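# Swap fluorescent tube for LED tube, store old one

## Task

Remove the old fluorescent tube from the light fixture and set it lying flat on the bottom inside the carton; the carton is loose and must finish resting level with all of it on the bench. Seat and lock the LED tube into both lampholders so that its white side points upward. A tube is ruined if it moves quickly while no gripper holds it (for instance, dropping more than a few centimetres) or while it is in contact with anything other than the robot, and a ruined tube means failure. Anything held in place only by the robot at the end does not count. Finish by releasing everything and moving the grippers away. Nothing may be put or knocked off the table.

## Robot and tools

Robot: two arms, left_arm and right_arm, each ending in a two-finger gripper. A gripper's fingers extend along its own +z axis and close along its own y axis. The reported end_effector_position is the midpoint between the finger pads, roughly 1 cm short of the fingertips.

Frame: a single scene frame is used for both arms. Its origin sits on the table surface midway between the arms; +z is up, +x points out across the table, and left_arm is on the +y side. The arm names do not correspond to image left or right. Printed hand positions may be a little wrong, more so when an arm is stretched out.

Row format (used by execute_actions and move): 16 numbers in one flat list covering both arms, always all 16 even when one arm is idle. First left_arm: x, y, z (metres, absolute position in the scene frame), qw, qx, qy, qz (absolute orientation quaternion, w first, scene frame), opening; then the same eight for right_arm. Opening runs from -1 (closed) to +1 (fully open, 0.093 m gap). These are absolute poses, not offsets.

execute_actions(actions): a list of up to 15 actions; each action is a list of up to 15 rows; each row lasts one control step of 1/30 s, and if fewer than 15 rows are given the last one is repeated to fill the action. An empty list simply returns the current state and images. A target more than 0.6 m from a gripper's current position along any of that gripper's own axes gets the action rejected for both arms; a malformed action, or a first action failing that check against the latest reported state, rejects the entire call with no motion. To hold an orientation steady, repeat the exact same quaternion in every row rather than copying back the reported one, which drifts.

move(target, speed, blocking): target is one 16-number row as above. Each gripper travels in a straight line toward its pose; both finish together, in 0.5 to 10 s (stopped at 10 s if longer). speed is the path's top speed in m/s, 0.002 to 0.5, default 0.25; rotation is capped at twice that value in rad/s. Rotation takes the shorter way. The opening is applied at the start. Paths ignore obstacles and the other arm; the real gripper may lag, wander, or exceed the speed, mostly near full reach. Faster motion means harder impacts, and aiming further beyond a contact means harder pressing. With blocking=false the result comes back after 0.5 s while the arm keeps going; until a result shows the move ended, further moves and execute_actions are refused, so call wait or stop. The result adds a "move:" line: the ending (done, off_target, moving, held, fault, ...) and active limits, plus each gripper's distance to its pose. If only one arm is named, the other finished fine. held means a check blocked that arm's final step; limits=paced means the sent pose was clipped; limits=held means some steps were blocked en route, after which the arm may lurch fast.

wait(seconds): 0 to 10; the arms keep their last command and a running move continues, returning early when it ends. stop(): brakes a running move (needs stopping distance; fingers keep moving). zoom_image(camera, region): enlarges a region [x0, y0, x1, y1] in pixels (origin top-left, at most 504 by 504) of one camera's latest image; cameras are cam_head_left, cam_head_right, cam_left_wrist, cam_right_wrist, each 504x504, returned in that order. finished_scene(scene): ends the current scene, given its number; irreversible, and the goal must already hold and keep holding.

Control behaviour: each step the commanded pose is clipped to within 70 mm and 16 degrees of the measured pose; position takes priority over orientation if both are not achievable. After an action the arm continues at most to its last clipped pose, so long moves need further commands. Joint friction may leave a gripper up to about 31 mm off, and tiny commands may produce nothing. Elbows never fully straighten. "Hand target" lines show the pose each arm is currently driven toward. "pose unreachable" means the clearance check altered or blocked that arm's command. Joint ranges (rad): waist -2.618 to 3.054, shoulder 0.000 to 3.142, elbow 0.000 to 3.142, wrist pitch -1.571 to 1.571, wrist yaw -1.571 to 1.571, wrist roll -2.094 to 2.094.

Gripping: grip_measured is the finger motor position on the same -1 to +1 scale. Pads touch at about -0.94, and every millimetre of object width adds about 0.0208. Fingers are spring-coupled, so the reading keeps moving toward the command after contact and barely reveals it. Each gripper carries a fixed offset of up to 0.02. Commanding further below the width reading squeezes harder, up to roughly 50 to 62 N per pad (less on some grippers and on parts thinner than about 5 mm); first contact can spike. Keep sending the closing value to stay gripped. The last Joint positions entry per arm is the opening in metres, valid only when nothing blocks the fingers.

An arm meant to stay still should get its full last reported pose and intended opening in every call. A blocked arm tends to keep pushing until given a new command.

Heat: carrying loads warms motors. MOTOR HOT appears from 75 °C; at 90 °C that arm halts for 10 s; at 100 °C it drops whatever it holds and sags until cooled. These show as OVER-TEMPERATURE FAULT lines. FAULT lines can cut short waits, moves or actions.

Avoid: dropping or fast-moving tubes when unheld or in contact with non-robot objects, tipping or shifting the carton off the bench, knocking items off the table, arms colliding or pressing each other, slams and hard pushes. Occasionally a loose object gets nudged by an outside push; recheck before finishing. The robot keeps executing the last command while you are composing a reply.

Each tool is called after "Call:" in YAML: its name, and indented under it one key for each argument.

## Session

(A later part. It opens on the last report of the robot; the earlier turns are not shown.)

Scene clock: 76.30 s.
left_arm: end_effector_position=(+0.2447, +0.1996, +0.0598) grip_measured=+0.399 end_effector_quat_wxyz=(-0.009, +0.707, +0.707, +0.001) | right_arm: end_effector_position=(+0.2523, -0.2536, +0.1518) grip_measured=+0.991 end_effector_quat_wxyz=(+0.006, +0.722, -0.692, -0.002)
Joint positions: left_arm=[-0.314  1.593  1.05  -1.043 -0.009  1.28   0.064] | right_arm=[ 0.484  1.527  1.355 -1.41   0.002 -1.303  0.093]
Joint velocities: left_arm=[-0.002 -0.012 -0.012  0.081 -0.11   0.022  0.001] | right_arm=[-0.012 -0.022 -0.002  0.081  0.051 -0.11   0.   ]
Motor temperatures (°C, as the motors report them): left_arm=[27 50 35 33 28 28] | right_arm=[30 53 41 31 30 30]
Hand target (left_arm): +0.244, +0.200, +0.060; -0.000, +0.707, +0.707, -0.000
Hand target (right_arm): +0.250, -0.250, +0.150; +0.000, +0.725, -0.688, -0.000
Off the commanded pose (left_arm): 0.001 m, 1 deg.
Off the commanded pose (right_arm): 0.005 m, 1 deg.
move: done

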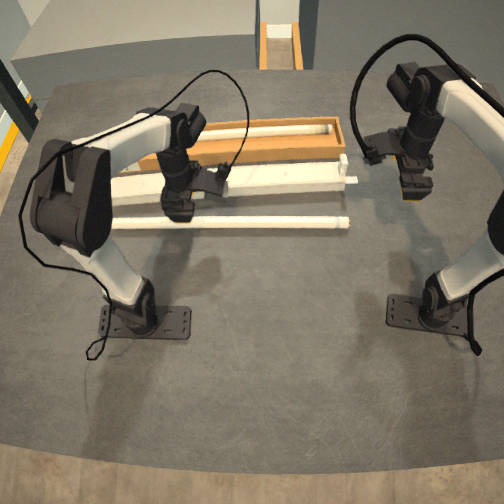

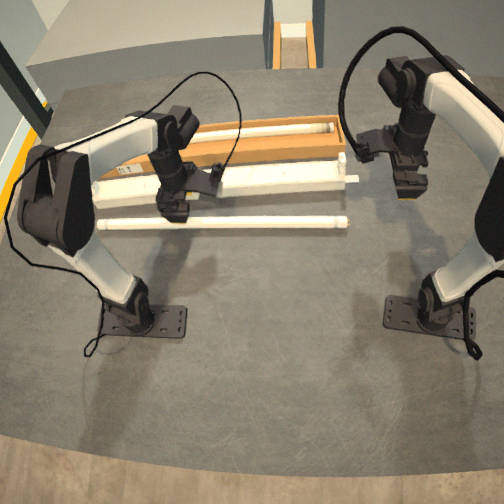

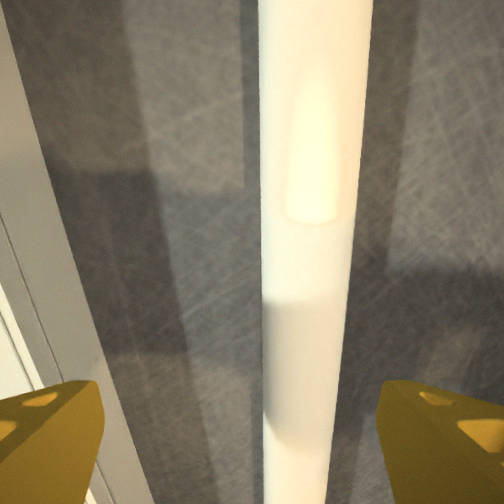

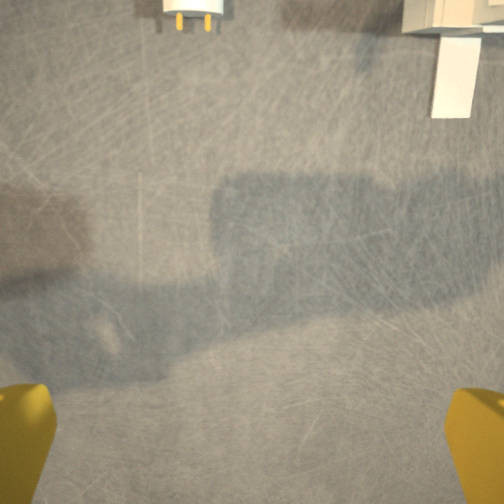

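Call:
move:
  target: [0.225,0.20,0.045,0,0.707,0.707,0,0.2,0.25,-0.25,0.15,0,0.725,-0.688,0,1]
  speed: 0.05

Call:
move:
  target: [0.225,0.20,0.010,0,0.707,0.707,0,0.2,0.25,-0.25,0.15,0,0.725,-0.688,0,1]
  speed: 0.03

Scene clock: 79.10 s.
left_arm: end_effector_position=(+0.2261, +0.2037, +0.0449) grip_measured=+0.201 end_effector_quat_wxyz=(-0.011, +0.707, +0.707, -0.001) | right_arm: end_effector_position=(+0.2523, -0.2536, +0.1518) grip_measured=+0.991 end_effector_quat_wxyz=(+0.006, +0.722, -0.692, -0.002)
Joint positions: left_arm=[-0.32   1.546  0.94  -0.985 -0.009  1.273  0.055] | right_arm=[ 0.484  1.527  1.355 -1.41   0.002 -1.303  0.093]
Joint velocities: left_arm=[-0.012 -0.002  0.012  0.066 -0.007 -0.022  0.   ] | right_arm=[-0.017 -0.002 -0.012  0.007 -0.007 -0.022  0.   ]
Motor temperatures (°C, as the motors report them): left_arm=[27 50 35 33 28 28] | right_arm=[30 52 41 31 30 30]
Hand target (left_arm): +0.225, +0.200, +0.045; -0.000, +0.707, +0.707, -0.000
Hand target (right_arm): +0.250, -0.250, +0.150; +0.000, +0.725, -0.688, -0.000
Off the commanded pose (left_arm): 0.004 m, 1 deg.
Off the commanded pose (right_arm): 0.005 m, 1 deg.
move: done

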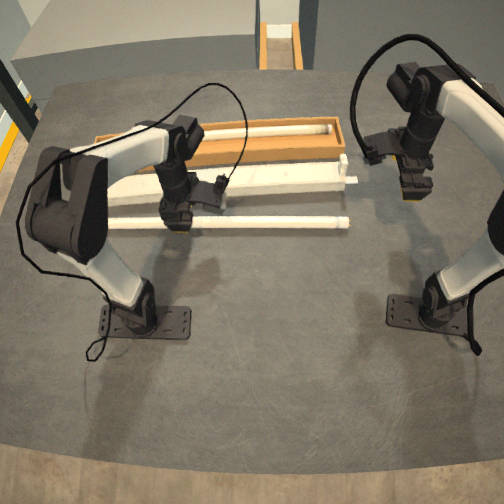

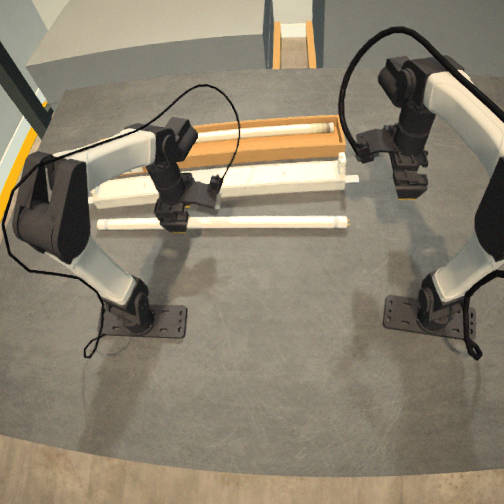

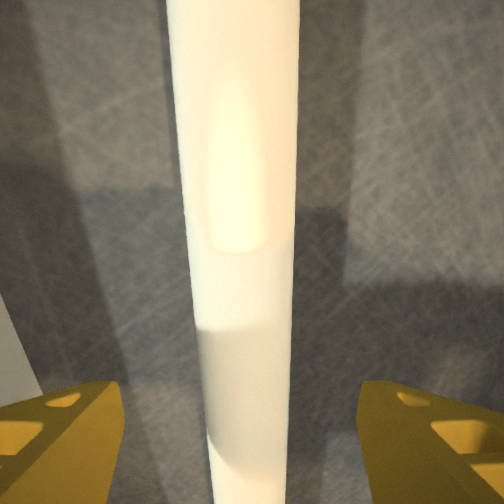

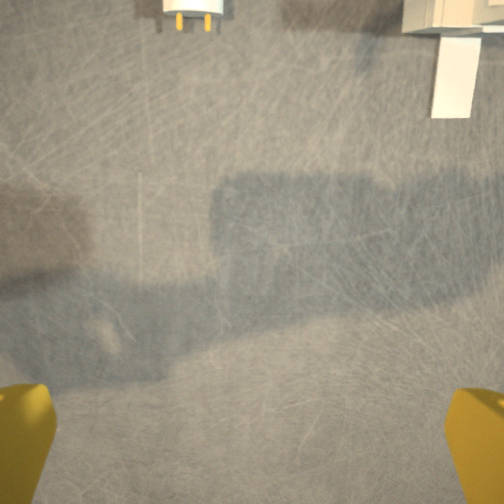

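Scene clock: 80.70 s.
left_arm: end_effector_position=(+0.2302, +0.2025, +0.0177) grip_measured=+0.201 end_effector_quat_wxyz=(+0.006, +0.707, +0.708, +0.008) | right_arm: end_effector_position=(+0.2523, -0.2536, +0.1518) grip_measured=+0.991 end_effector_quat_wxyz=(+0.006, +0.722, -0.692, -0.002)
Joint positions: left_arm=[-0.32   1.573  0.848 -0.827 -0.009  1.272  0.055] | right_arm=[ 0.484  1.527  1.355 -1.41   0.002 -1.303  0.093]
Joint velocities: left_arm=[-0.027  0.007  0.007 -0.022  0.11   0.022 -0.   ] | right_arm=[-0.002  0.002 -0.002  0.022 -0.007 -0.066 -0.001]
Motor temperatures (°C, as the motors report them): left_arm=[27 49 35 33 28 28] | right_arm=[30 52 41 31 30 30]
Hand target (left_arm): +0.225, +0.200, +0.010; -0.000, +0.707, +0.707, -0.000
Hand target (right_arm): +0.250, -0.250, +0.150; +0.000, +0.725, -0.688, -0.000
Off the commanded pose (left_arm): 0.010 m, 1 deg.
Off the commanded pose (right_arm): 0.005 m, 1 deg.
move: done

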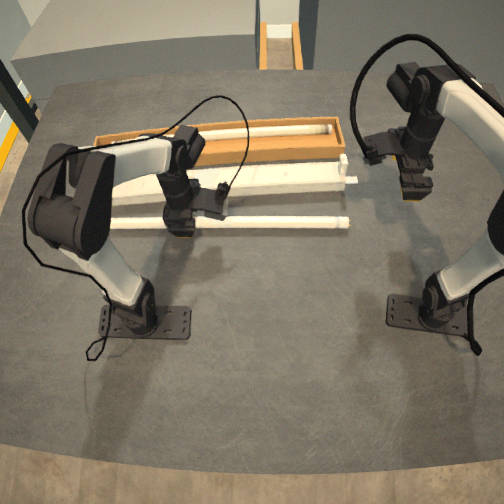

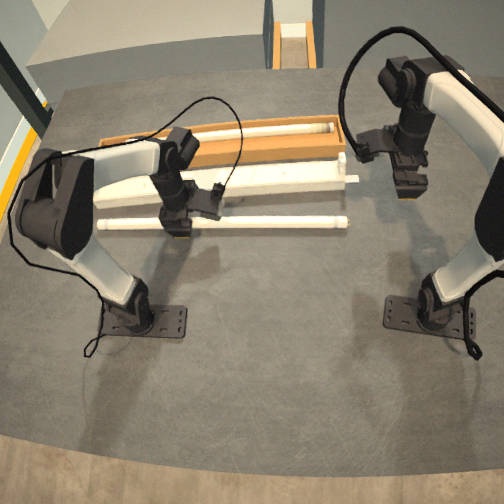

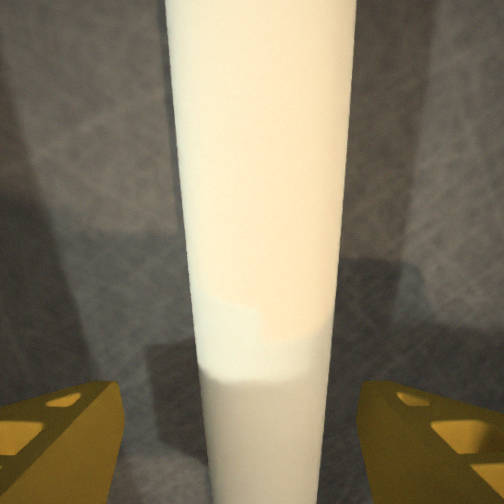

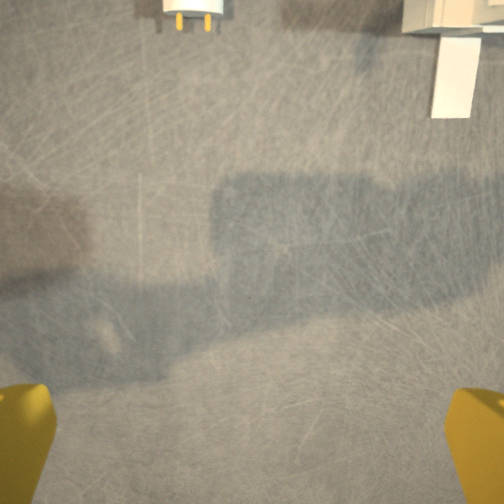

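Call:
move:
  target: [0.219,0.20,0.003,0,0.703,0.711,0,0.2,0.25,-0.25,0.15,0,0.725,-0.688,0,1]
  speed: 0.015

Scene clock: 83.03 s.
left_arm: end_effector_position=(+0.2243, +0.2027, +0.0099) grip_measured=+0.201 end_effector_quat_wxyz=(+0.004, +0.703, +0.711, +0.007) | right_arm: end_effector_position=(+0.2523, -0.2536, +0.1518) grip_measured=+0.991 end_effector_quat_wxyz=(+0.006, +0.722, -0.692, -0.002)
Joint positions: left_arm=[-0.326  1.573  0.813 -0.798 -0.009  1.255  0.055] | right_arm=[ 0.484  1.527  1.355 -1.41   0.002 -1.303  0.093]
Joint velocities: left_arm=[-0.002  0.012 -0.017  0.051  0.037 -0.066 -0.001] | right_arm=[-0.017 -0.002 -0.002  0.022 -0.081  0.022 -0.   ]
Motor temperatures (°C, as the motors report them): left_arm=[27 49 35 33 28 28] | right_arm=[30 52 41 31 30 30]
Hand target (left_arm): +0.219, +0.200, +0.003; -0.000, +0.703, +0.711, +0.000
Hand target (right_arm): +0.250, -0.250, +0.150; +0.000, +0.725, -0.688, -0.000
Off the commanded pose (left_arm): 0.009 m, 1 deg.
Off the commanded pose (right_arm): 0.005 m, 1 deg.
move: done

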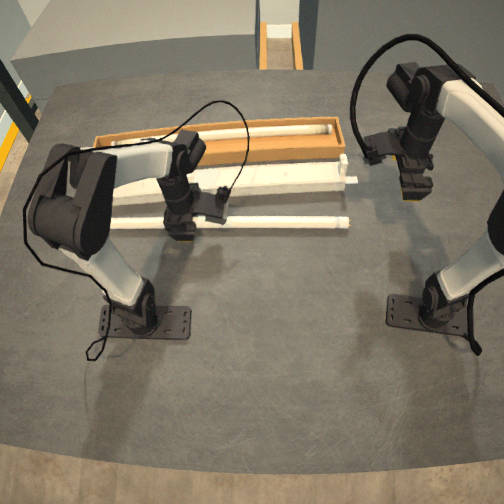

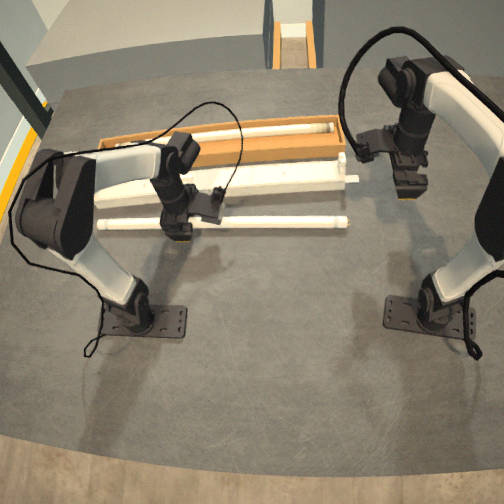

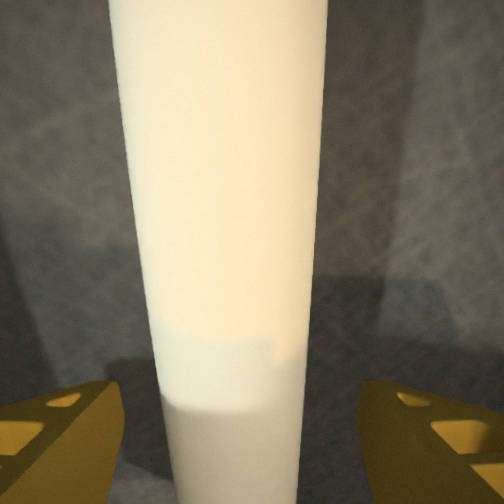

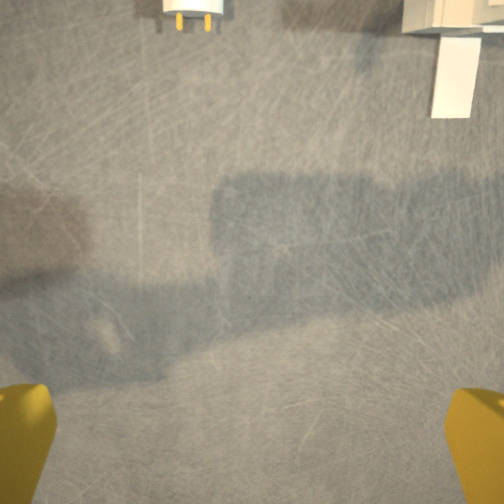

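Call:
execute_actions:
  actions:
    - [[0.224,0.202,0.008,0,0.70,0.714,0,-0.3,0.25,-0.25,0.15,0,0.725,-0.688,0,1]]
    - [[0.224,0.202,0.008,0,0.70,0.714,0,-0.6,0.25,-0.25,0.15,0,0.725,-0.688,0,1]]
    - [[0.224,0.202,0.008,0,0.70,0.714,0,-0.6,0.25,-0.25,0.15,0,0.725,-0.688,0,1]]

Call:
move:
  target: [0.224,0.202,0.05,0,0.70,0.714,0,-0.6,0.25,-0.30,0.15,0,0.725,-0.688,0,1]
  speed: 0.03

Call:
move:
  target: [0.24,0.202,0.12,0.18,0.668,0.69,0.185,-0.6,0.25,-0.30,0.15,0,0.725,-0.688,0,1]
  speed: 0.1

Call:
move:
  target: [0.328,0.215,0.12,0.474,0.474,0.525,0.525,-0.6,0.25,-0.30,0.15,0,0.725,-0.688,0,1]
  speed: 0.1

Scene clock: 89.63 s.
left_arm: end_effector_position=(+0.2243, +0.2025, +0.0099) grip_measured=-0.584 end_effector_quat_wxyz=(+0.004, +0.702, +0.712, +0.007) | right_arm: end_effector_position=(+0.2523, -0.2536, +0.1518) grip_measured=+0.991 end_effector_quat_wxyz=(+0.006, +0.722, -0.692, -0.002)
Joint positions: left_arm=[-0.326  1.573  0.813 -0.798 -0.008  1.254  0.017] | right_arm=[ 0.484  1.527  1.355 -1.41   0.002 -1.303  0.093]
Joint velocities: left_arm=[-0.002 -0.007 -0.007  0.022  0.007 -0.037  0.   ] | right_arm=[-0.017 -0.012  0.007 -0.022 -0.081  0.022 -0.   ]
Motor temperatures (°C, as the motors report them): left_arm=[27 47 35 33 28 28] | right_arm=[30 51 40 31 30 30]
Hand target (left_arm): +0.224, +0.202, +0.008; -0.000, +0.700, +0.714, +0.000
Hand target (right_arm): +0.250, -0.250, +0.150; +0.000, +0.725, -0.688, -0.000
Off the commanded pose (left_arm): 0.002 m, 1 deg.
Off the commanded pose (right_arm): 0.005 m, 1 deg.

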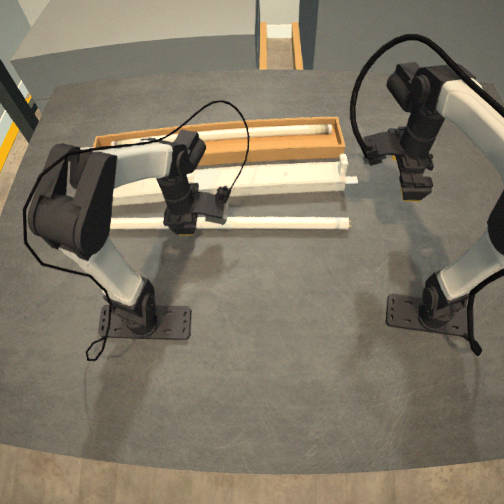

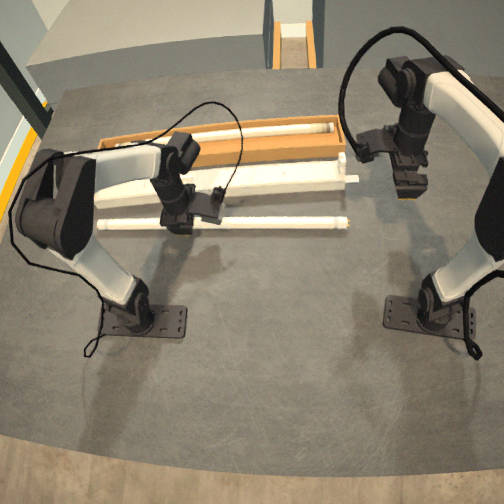

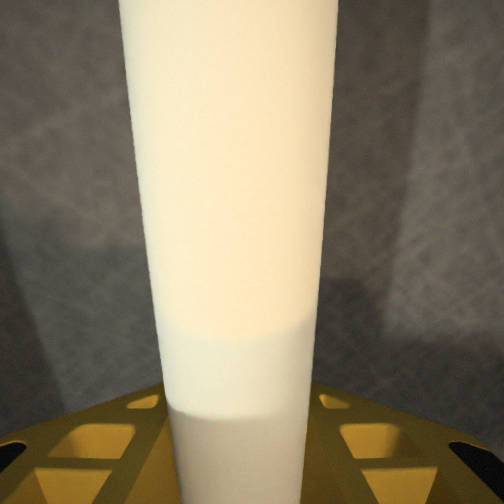

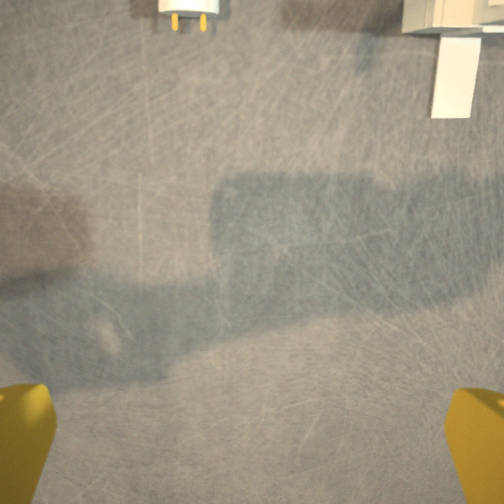

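Scene clock: 91.47 s.
left_arm: end_effector_position=(+0.2183, +0.2044, +0.0396) grip_measured=-0.584 end_effector_quat_wxyz=(-0.016, +0.702, +0.712, -0.004) | right_arm: end_effector_position=(+0.2519, -0.2976, +0.1505) grip_measured=+0.991 end_effector_quat_wxyz=(+0.006, +0.726, -0.687, -0.004)
Joint positions: left_arm=[-0.326  1.535  0.907 -0.974 -0.008  1.254  0.017] | right_arm=[ 0.314  1.49   1.315 -1.409  0.002 -1.486  0.093]
Joint velocities: left_arm=[-0.012 -0.017 -0.027 -0.007 -0.037  0.007 -0.001] | right_arm=[ 0.007  0.007 -0.012 -0.037  0.007 -0.081 -0.   ]
Motor temperatures (°C, as the motors report them): left_arm=[27 47 35 33 28 28] | right_arm=[30 51 40 31 30 30]
Hand target (left_arm): +0.224, +0.202, +0.050; +0.000, +0.700, +0.714, +0.000
Hand target (right_arm): +0.250, -0.299, +0.150; -0.001, +0.725, -0.689, -0.003
Off the commanded pose (left_arm): 0.012 m, 2 deg.
Off the commanded pose (right_arm): 0.003 m, 1 deg.
move: off_target (left_arm)

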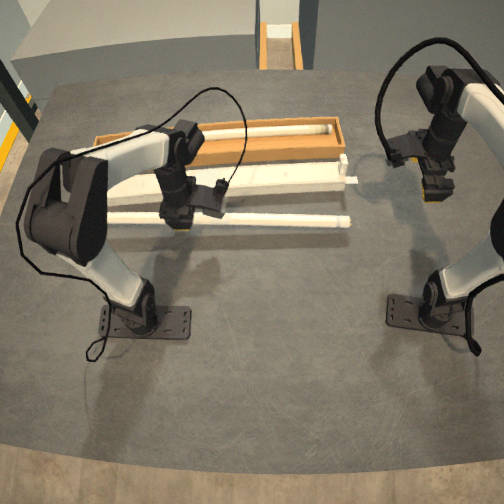

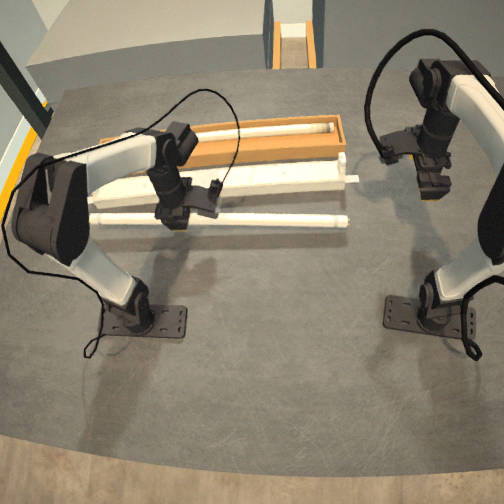

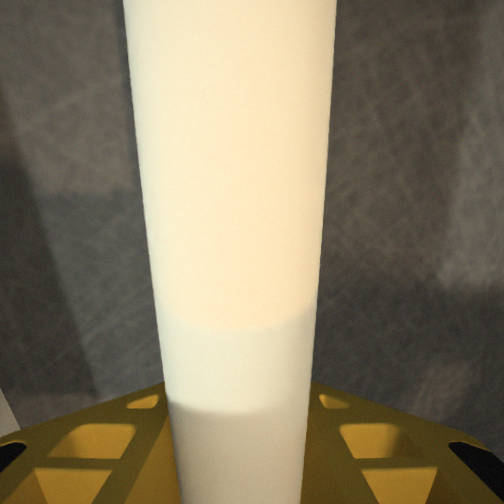

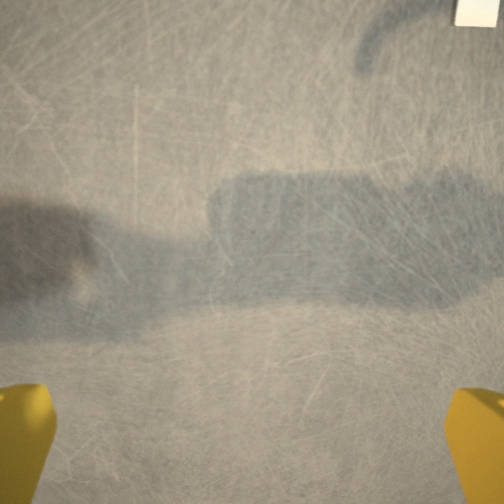

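Scene clock: 94.57 s.
left_arm: end_effector_position=(+0.2371, +0.2056, +0.1136) grip_measured=-0.584 end_effector_quat_wxyz=(+0.162, +0.676, +0.697, +0.175) | right_arm: end_effector_position=(+0.2519, -0.2976, +0.1505) grip_measured=+0.991 end_effector_quat_wxyz=(+0.006, +0.727, -0.686, -0.004)
Joint positions: left_arm=[-0.432  1.093  0.78  -0.819 -0.209  1.179  0.017] | right_arm=[ 0.314  1.49   1.315 -1.409  0.002 -1.488  0.093]
Joint velocities: left_arm=[ 0.002 -0.012 -0.017 -0.022 -0.022 -0.007 -0.   ] | right_arm=[ 0.022 -0.027  0.002 -0.007  0.022 -0.007  0.   ]
Motor temperatures (°C, as the motors report them): left_arm=[27 46 35 33 28 28] | right_arm=[30 50 40 31 30 30]
Hand target (left_arm): +0.241, +0.202, +0.118; +0.183, +0.670, +0.696, +0.184
Hand target (right_arm): +0.250, -0.300, +0.150; +0.000, +0.725, -0.688, -0.000
Off the commanded pose (left_arm): 0.008 m, 3 deg.
Off the commanded pose (right_arm): 0.003 m, 1 deg.
move: off_target (left_arm)

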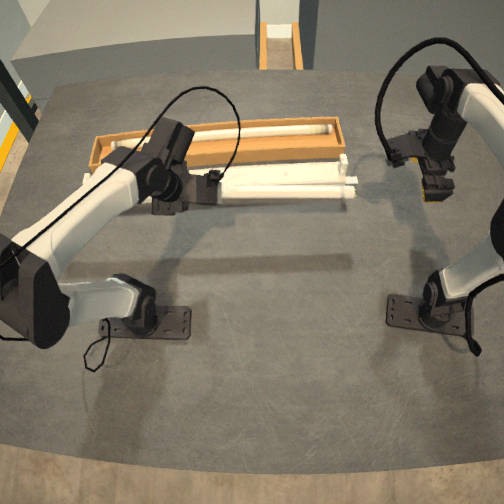

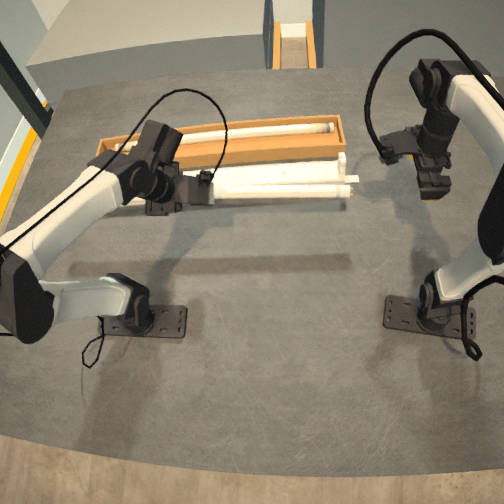

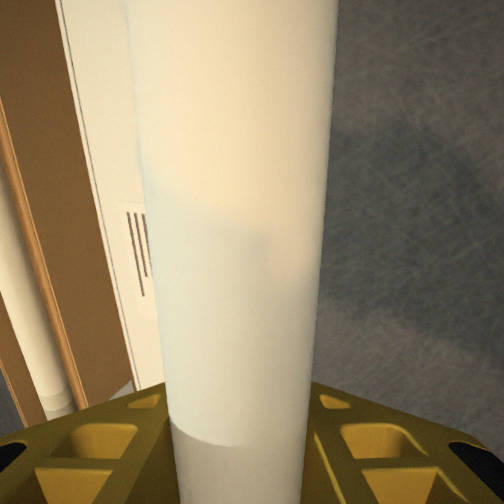

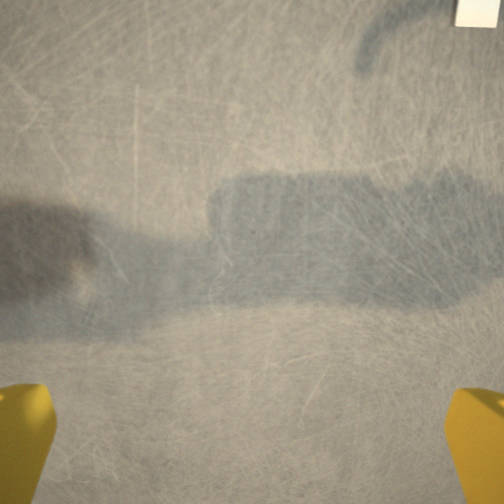

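Scene clock: 100.57 s.
left_arm: end_effector_position=(+0.3288, +0.2109, +0.1113) grip_measured=-0.584 end_effector_quat_wxyz=(+0.459, +0.496, +0.538, +0.504) | right_arm: end_effector_position=(+0.2519, -0.2976, +0.1505) grip_measured=+0.991 end_effector_quat_wxyz=(+0.006, +0.727, -0.686, -0.004)
Joint positions: left_arm=[-0.452  1.708  0.121  1.505 -0.515  1.536  0.017] | right_arm=[ 0.314  1.49   1.315 -1.409  0.002 -1.488  0.093]
Joint velocities: left_arm=[ 0.002  0.017  0.012  0.037  0.007  0.007 -0.001] | right_arm=[-0.007 -0.002 -0.017  0.11  -0.11   0.037  0.002]
Motor temperatures (°C, as the motors report them): left_arm=[27 45 35 35 28 28] | right_arm=[30 50 40 30 30 30]
Hand target (left_arm): +0.329, +0.215, +0.119; +0.469, +0.478, +0.538, +0.512
Hand target (right_arm): +0.250, -0.300, +0.150; +0.000, +0.725, -0.688, -0.000
Off the commanded pose (left_arm): 0.010 m, 4 deg.
Off the commanded pose (right_arm): 0.003 m, 1 deg.
joint sent to its limit (left arm) — the command would take joint 4 (wrist pitch) past its upper limit, so that joint was sent only as far as its limit.
move: off_target (left_arm)

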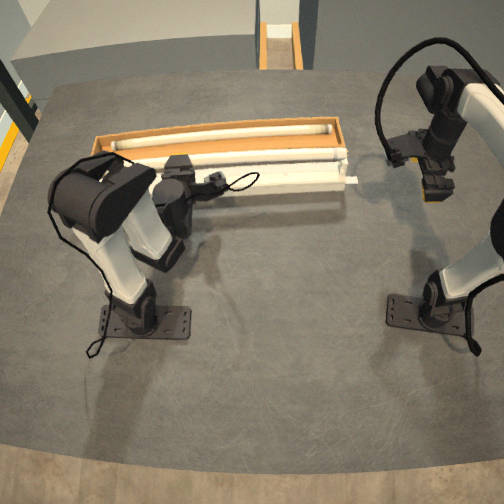

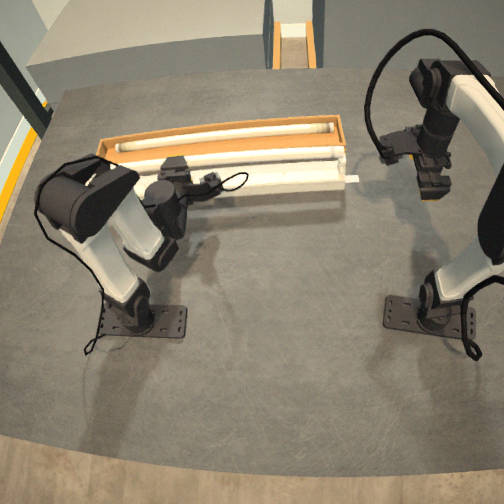

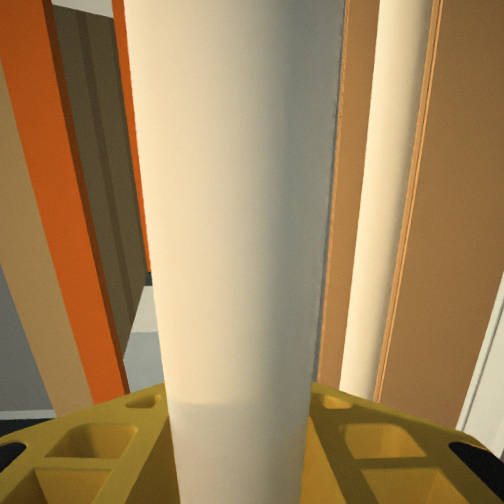

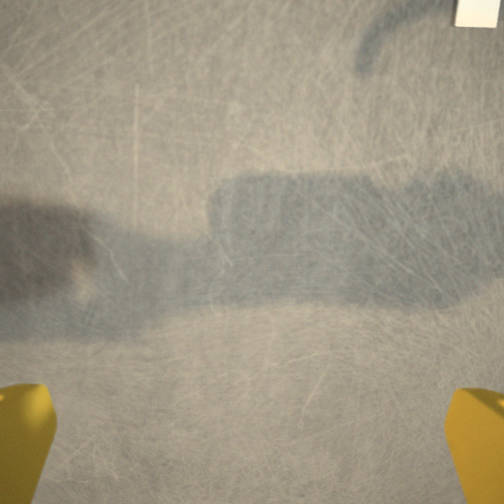

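Call:
move:
  target: [0.328,0.213,0.115,0.465,0.49,0.535,0.51,-0.6,0.36,-0.21,0.178,0,0.74,-0.672,0,0.3]
  speed: 0.15

Scene clock: 104.40 s.
left_arm: end_effector_position=(+0.3285, +0.2111, +0.1078) grip_measured=-0.584 end_effector_quat_wxyz=(+0.452, +0.503, +0.537, +0.504) | right_arm: end_effector_position=(+0.3598, -0.2119, +0.1735) grip_measured=+0.303 end_effector_quat_wxyz=(-0.003, +0.739, -0.673, +0.003)
Joint positions: left_arm=[-0.452  1.708  0.121  1.489 -0.515  1.545  0.017] | right_arm=[ 0.503  1.982  1.984 -1.564  0.002 -1.335  0.06 ]
Joint velocities: left_arm=[-0.017 -0.007  0.007  0.066  0.022 -0.066 -0.001] | right_arm=[ 0.007  0.002 -0.012 -0.051 -0.022  0.037  0.001]
Motor temperatures (°C, as the motors report them): left_arm=[27 44 35 37 28 28] | right_arm=[30 49 40 30 30 30]
Hand target (left_arm): +0.328, +0.213, +0.115; +0.464, +0.490, +0.535, +0.509
Hand target (right_arm): +0.360, -0.209, +0.176; -0.002, +0.740, -0.672, +0.004
Off the commanded pose (left_arm): 0.008 m, 2 deg.
Off the commanded pose (right_arm): 0.005 m, 1 deg.
joint sent to its limit (right arm) — the command would take joint 4 (wrist pitch) past its lower limit, so that joint was sent only as far as its limit.
move: done

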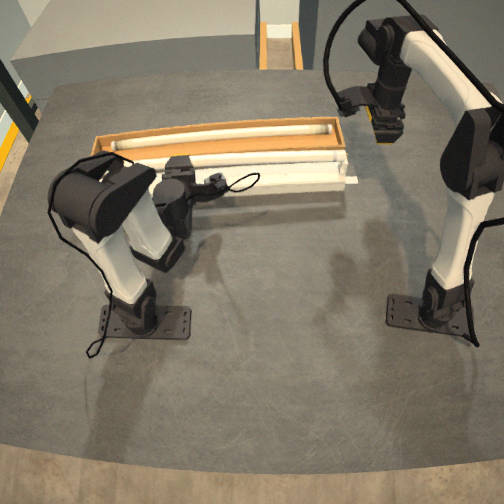

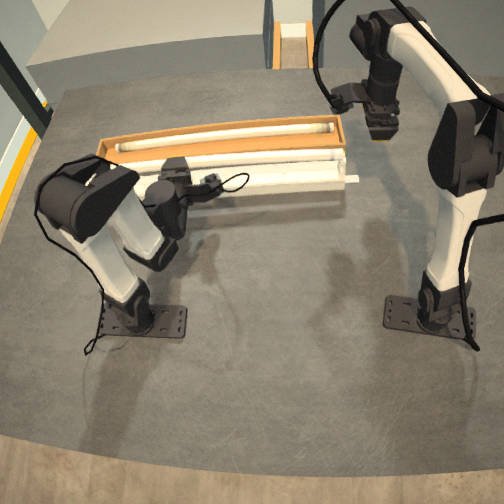

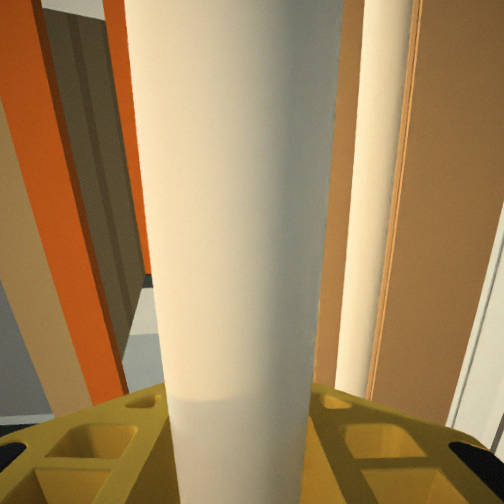

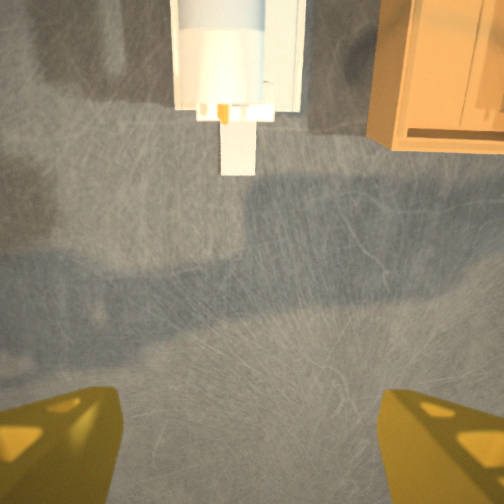

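Call:
move:
  target: [0.328,0.213,0.115,0.465,0.49,0.535,0.51,-0.6,0.346,-0.05,0.15,0,0.732,-0.681,0,0.3]
  speed: 0.15

Scene clock: 107.43 s.
left_arm: end_effector_position=(+0.3285, +0.2111, +0.1077) grip_measured=-0.584 end_effector_quat_wxyz=(+0.451, +0.504, +0.537, +0.504) | right_arm: end_effector_position=(+0.3426, -0.0520, +0.1462) grip_measured=+0.303 end_effector_quat_wxyz=(-0.019, +0.734, -0.679, +0.004)
Joint positions: left_arm=[-0.452  1.708  0.121  1.489 -0.515  1.545  0.017] | right_arm=[ 0.87   2.246  2.283 -1.57   0.003 -0.953  0.06 ]
Joint velocities: left_arm=[ 0.007  0.007 -0.012 -0.022  0.007  0.022  0.001] | right_arm=[-0.002  0.007 -0.012 -0.022 -0.037 -0.022 -0.001]
Motor temperatures (°C, as the motors report them): left_arm=[27 44 34 38 28 28] | right_arm=[30 50 40 30 30 30]
Hand target (left_arm): +0.328, +0.213, +0.115; +0.464, +0.490, +0.535, +0.509
Hand target (right_arm): +0.345, -0.051, +0.149; -0.020, +0.732, -0.681, +0.008
Off the commanded pose (left_arm): 0.008 m, 2 deg.
Off the commanded pose (right_arm): 0.005 m, 2 deg.
joint sent to its limit (right arm) — the command would take joint 4 (wrist pitch) past its lower limit, so that joint was sent only as far as its limit.
move: done

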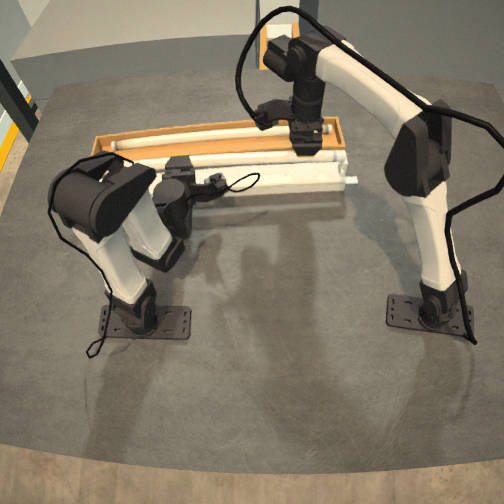

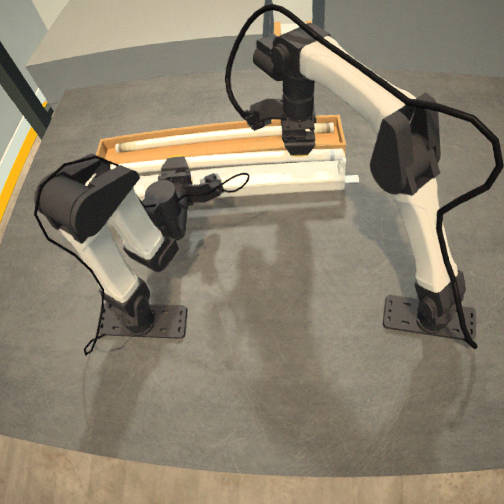

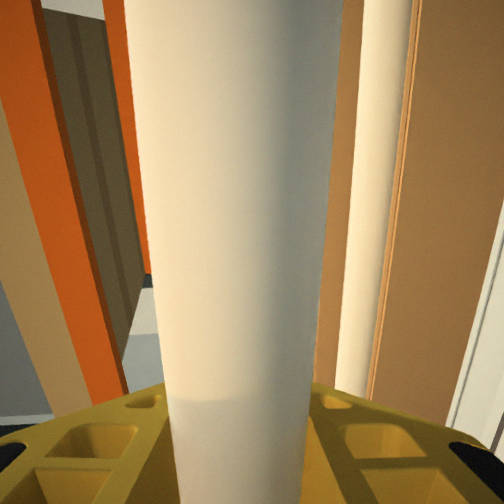

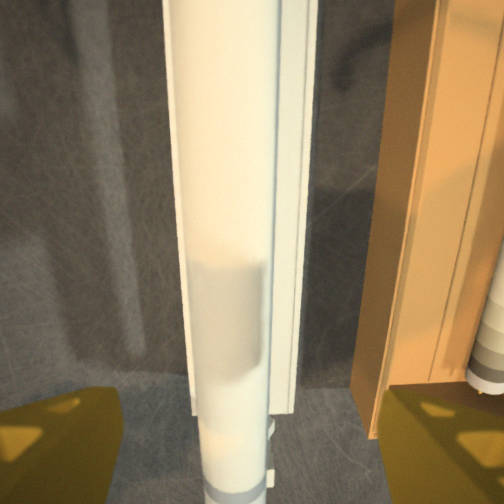

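Call:
move:
  target: [0.328,0.213,0.115,0.465,0.49,0.535,0.51,-0.6,0.334,0.0,0.13,0,0.728,-0.686,0,0.3]
  speed: 0.06

Call:
move:
  target: [0.328,0.213,0.115,0.465,0.49,0.535,0.51,-0.6,0.334,0.0,0.092,0,0.728,-0.686,0,0.3]
  speed: 0.025

Scene clock: 113.20 s.
left_arm: end_effector_position=(+0.3285, +0.2111, +0.1077) grip_measured=-0.584 end_effector_quat_wxyz=(+0.451, +0.504, +0.537, +0.504) | right_arm: end_effector_position=(+0.3343, -0.0048, +0.1273) grip_measured=+0.303 end_effector_quat_wxyz=(-0.024, +0.727, -0.686, +0.002)
Joint positions: left_arm=[-0.452  1.708  0.121  1.489 -0.515  1.546  0.017] | right_arm=[ 0.96   2.37   2.418 -1.572  0.003 -0.843  0.06 ]
Joint velocities: left_arm=[ 0.017  0.027 -0.007  0.037  0.007  0.051 -0.   ] | right_arm=[-0.012  0.007  0.002 -0.051  0.037  0.022  0.001]
Motor temperatures (°C, as the motors report them): left_arm=[27 43 34 39 28 28] | right_arm=[30 51 41 30 30 30]
Hand target (left_arm): +0.328, +0.213, +0.115; +0.464, +0.490, +0.535, +0.509
Hand target (right_arm): +0.333, -0.001, +0.129; -0.027, +0.728, -0.686, +0.002
Off the commanded pose (left_arm): 0.008 m, 2 deg.
Off the commanded pose (right_arm): 0.006 m, 3 deg.
joint sent to its limit (right arm) — the command would take joint 4 (wrist pitch) past its lower limit, so that joint was sent only as far as its limit.
move: off_target (right_arm)

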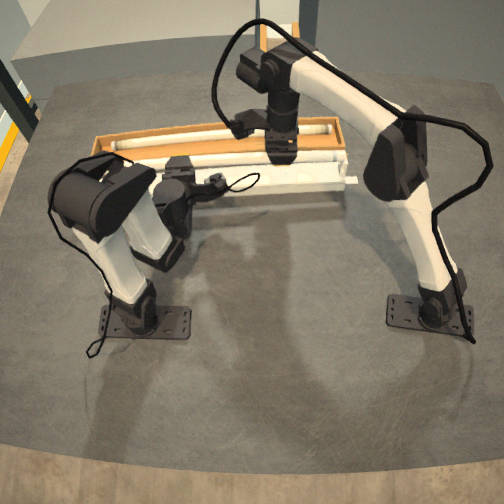

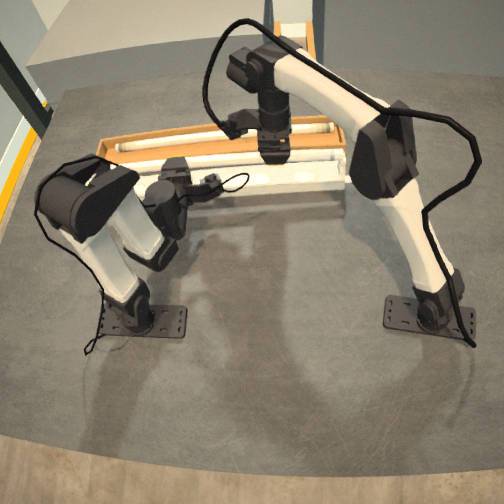

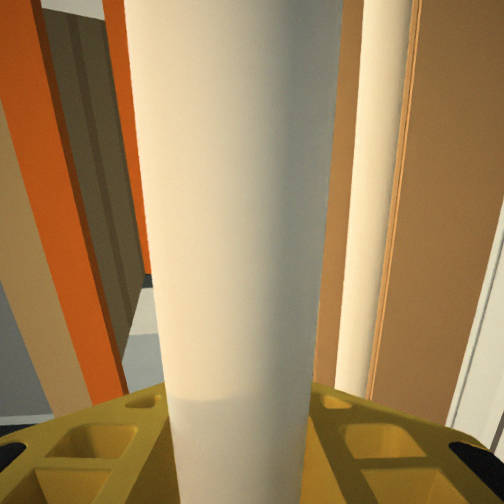

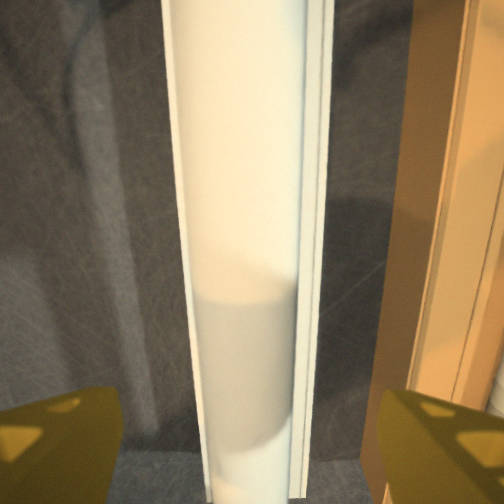

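Scene clock: 114.93 s.
left_arm: end_effector_position=(+0.3285, +0.2111, +0.1076) grip_measured=-0.584 end_effector_quat_wxyz=(+0.451, +0.504, +0.537, +0.504) | right_arm: end_effector_position=(+0.3349, -0.0041, +0.1010) grip_measured=+0.303 end_effector_quat_wxyz=(-0.003, +0.727, -0.686, +0.002)
Joint positions: left_arm=[-0.452  1.708  0.121  1.489 -0.515  1.546  0.017] | right_arm=[ 0.96   2.401  2.368 -1.531  0.003 -0.842  0.06 ]
Joint velocities: left_arm=[-0.017  0.022 -0.012 -0.066  0.022 -0.007 -0.001] | right_arm=[ 0.007 -0.007 -0.012 -0.022 -0.051 -0.066 -0.001]
Motor temperatures (°C, as the motors report them): left_arm=[27 43 34 40 28 28] | right_arm=[30 52 41 30 30 30]
Hand target (left_arm): +0.328, +0.213, +0.115; +0.464, +0.490, +0.535, +0.509
Hand target (right_arm): +0.333, -0.001, +0.092; +0.000, +0.728, -0.686, +0.000
Off the commanded pose (left_arm): 0.008 m, 2 deg.
Off the commanded pose (right_arm): 0.010 m, 0 deg.
move: done

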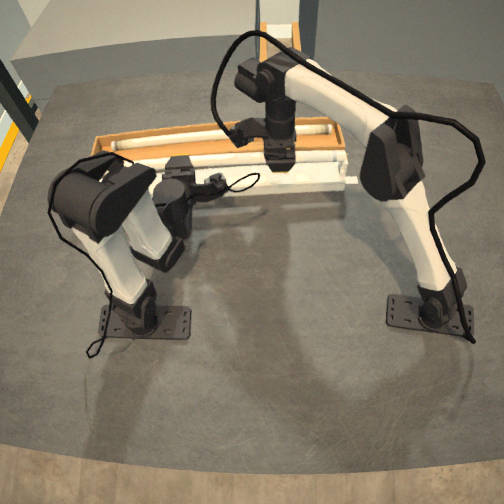

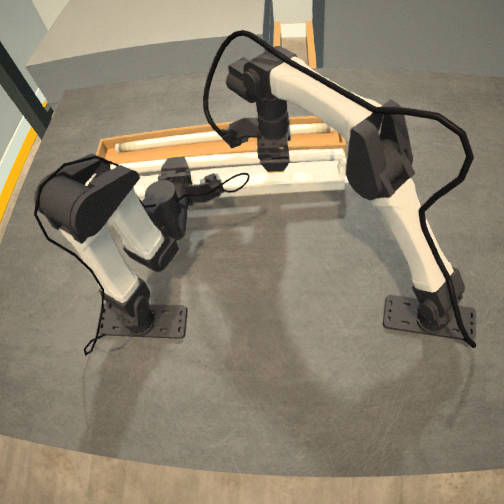

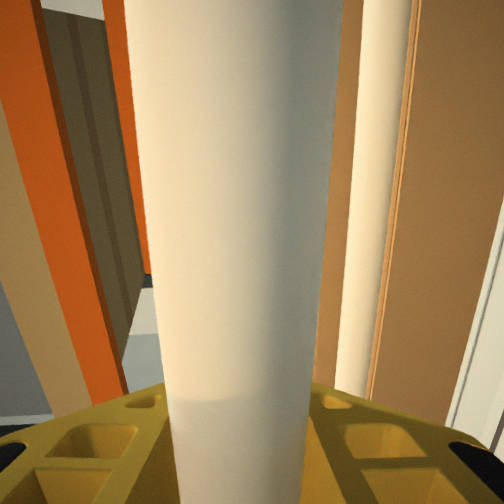

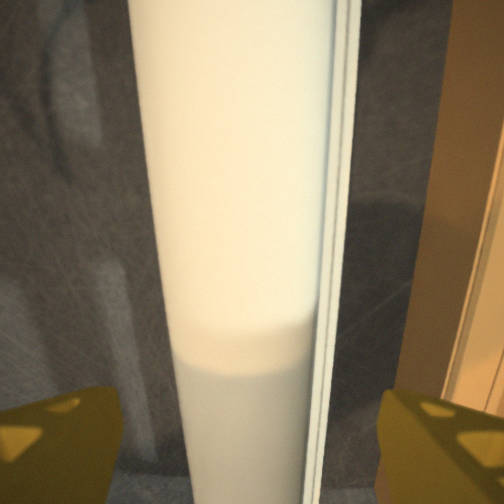

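Call:
move:
  target: [0.328,0.213,0.115,0.465,0.49,0.535,0.51,-0.6,0.333,0.0,0.085,0,0.738,-0.675,0,-0.1]
  speed: 0.015

Scene clock: 122.13 s.
left_arm: end_effector_position=(+0.3285, +0.2111, +0.1075) grip_measured=-0.584 end_effector_quat_wxyz=(+0.451, +0.504, +0.537, +0.504) | right_arm: end_effector_position=(+0.3347, -0.0043, +0.0899) grip_measured=-0.097 end_effector_quat_wxyz=(+0.001, +0.733, -0.680, +0.001)
Joint positions: left_arm=[-0.452  1.708  0.121  1.488 -0.515  1.546  0.017] | right_arm=[ 0.96   2.401  2.324 -1.496  0.003 -0.86   0.041]
Joint velocities: left_arm=[-0.012  0.007 -0.002 -0.022 -0.022  0.007  0.001] | right_arm=[ 0.022 -0.007  0.007 -0.081  0.007  0.007  0.   ]
Motor temperatures (°C, as the motors report them): left_arm=[27 42 34 41 28 28] | right_arm=[30 54 40 31 30 30]
Hand target (left_arm): +0.328, +0.213, +0.115; +0.464, +0.490, +0.535, +0.509
Hand target (right_arm): +0.333, -0.000, +0.085; +0.000, +0.738, -0.675, +0.000
Off the commanded pose (left_arm): 0.008 m, 2 deg.
Off the commanded pose (right_arm): 0.007 m, 1 deg.
move: done

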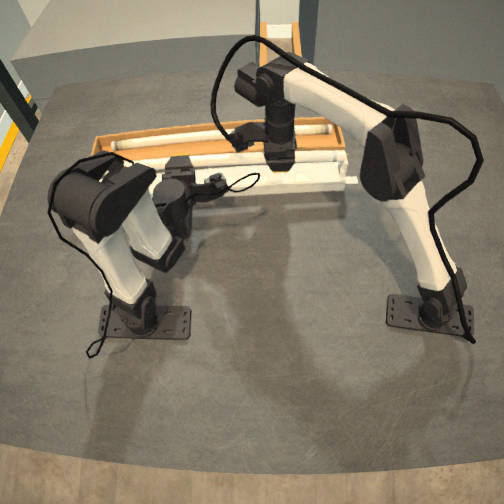

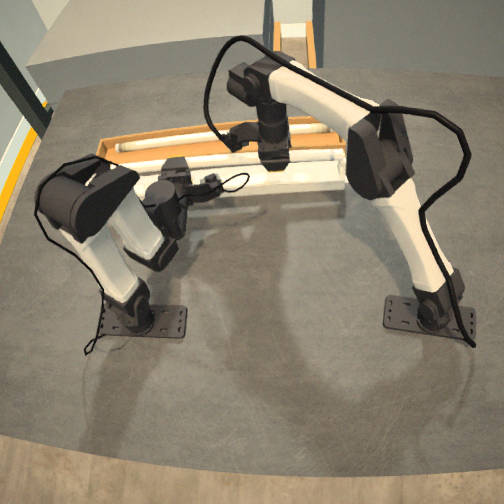

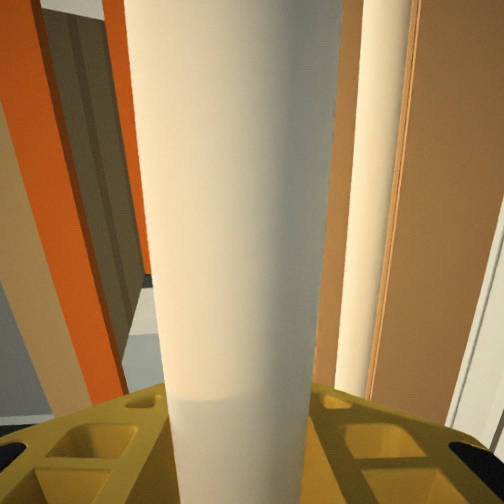

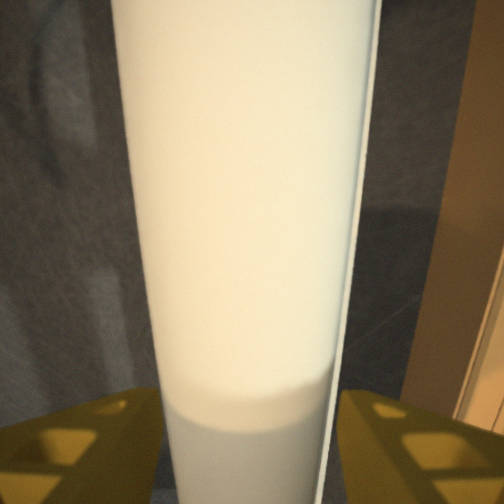

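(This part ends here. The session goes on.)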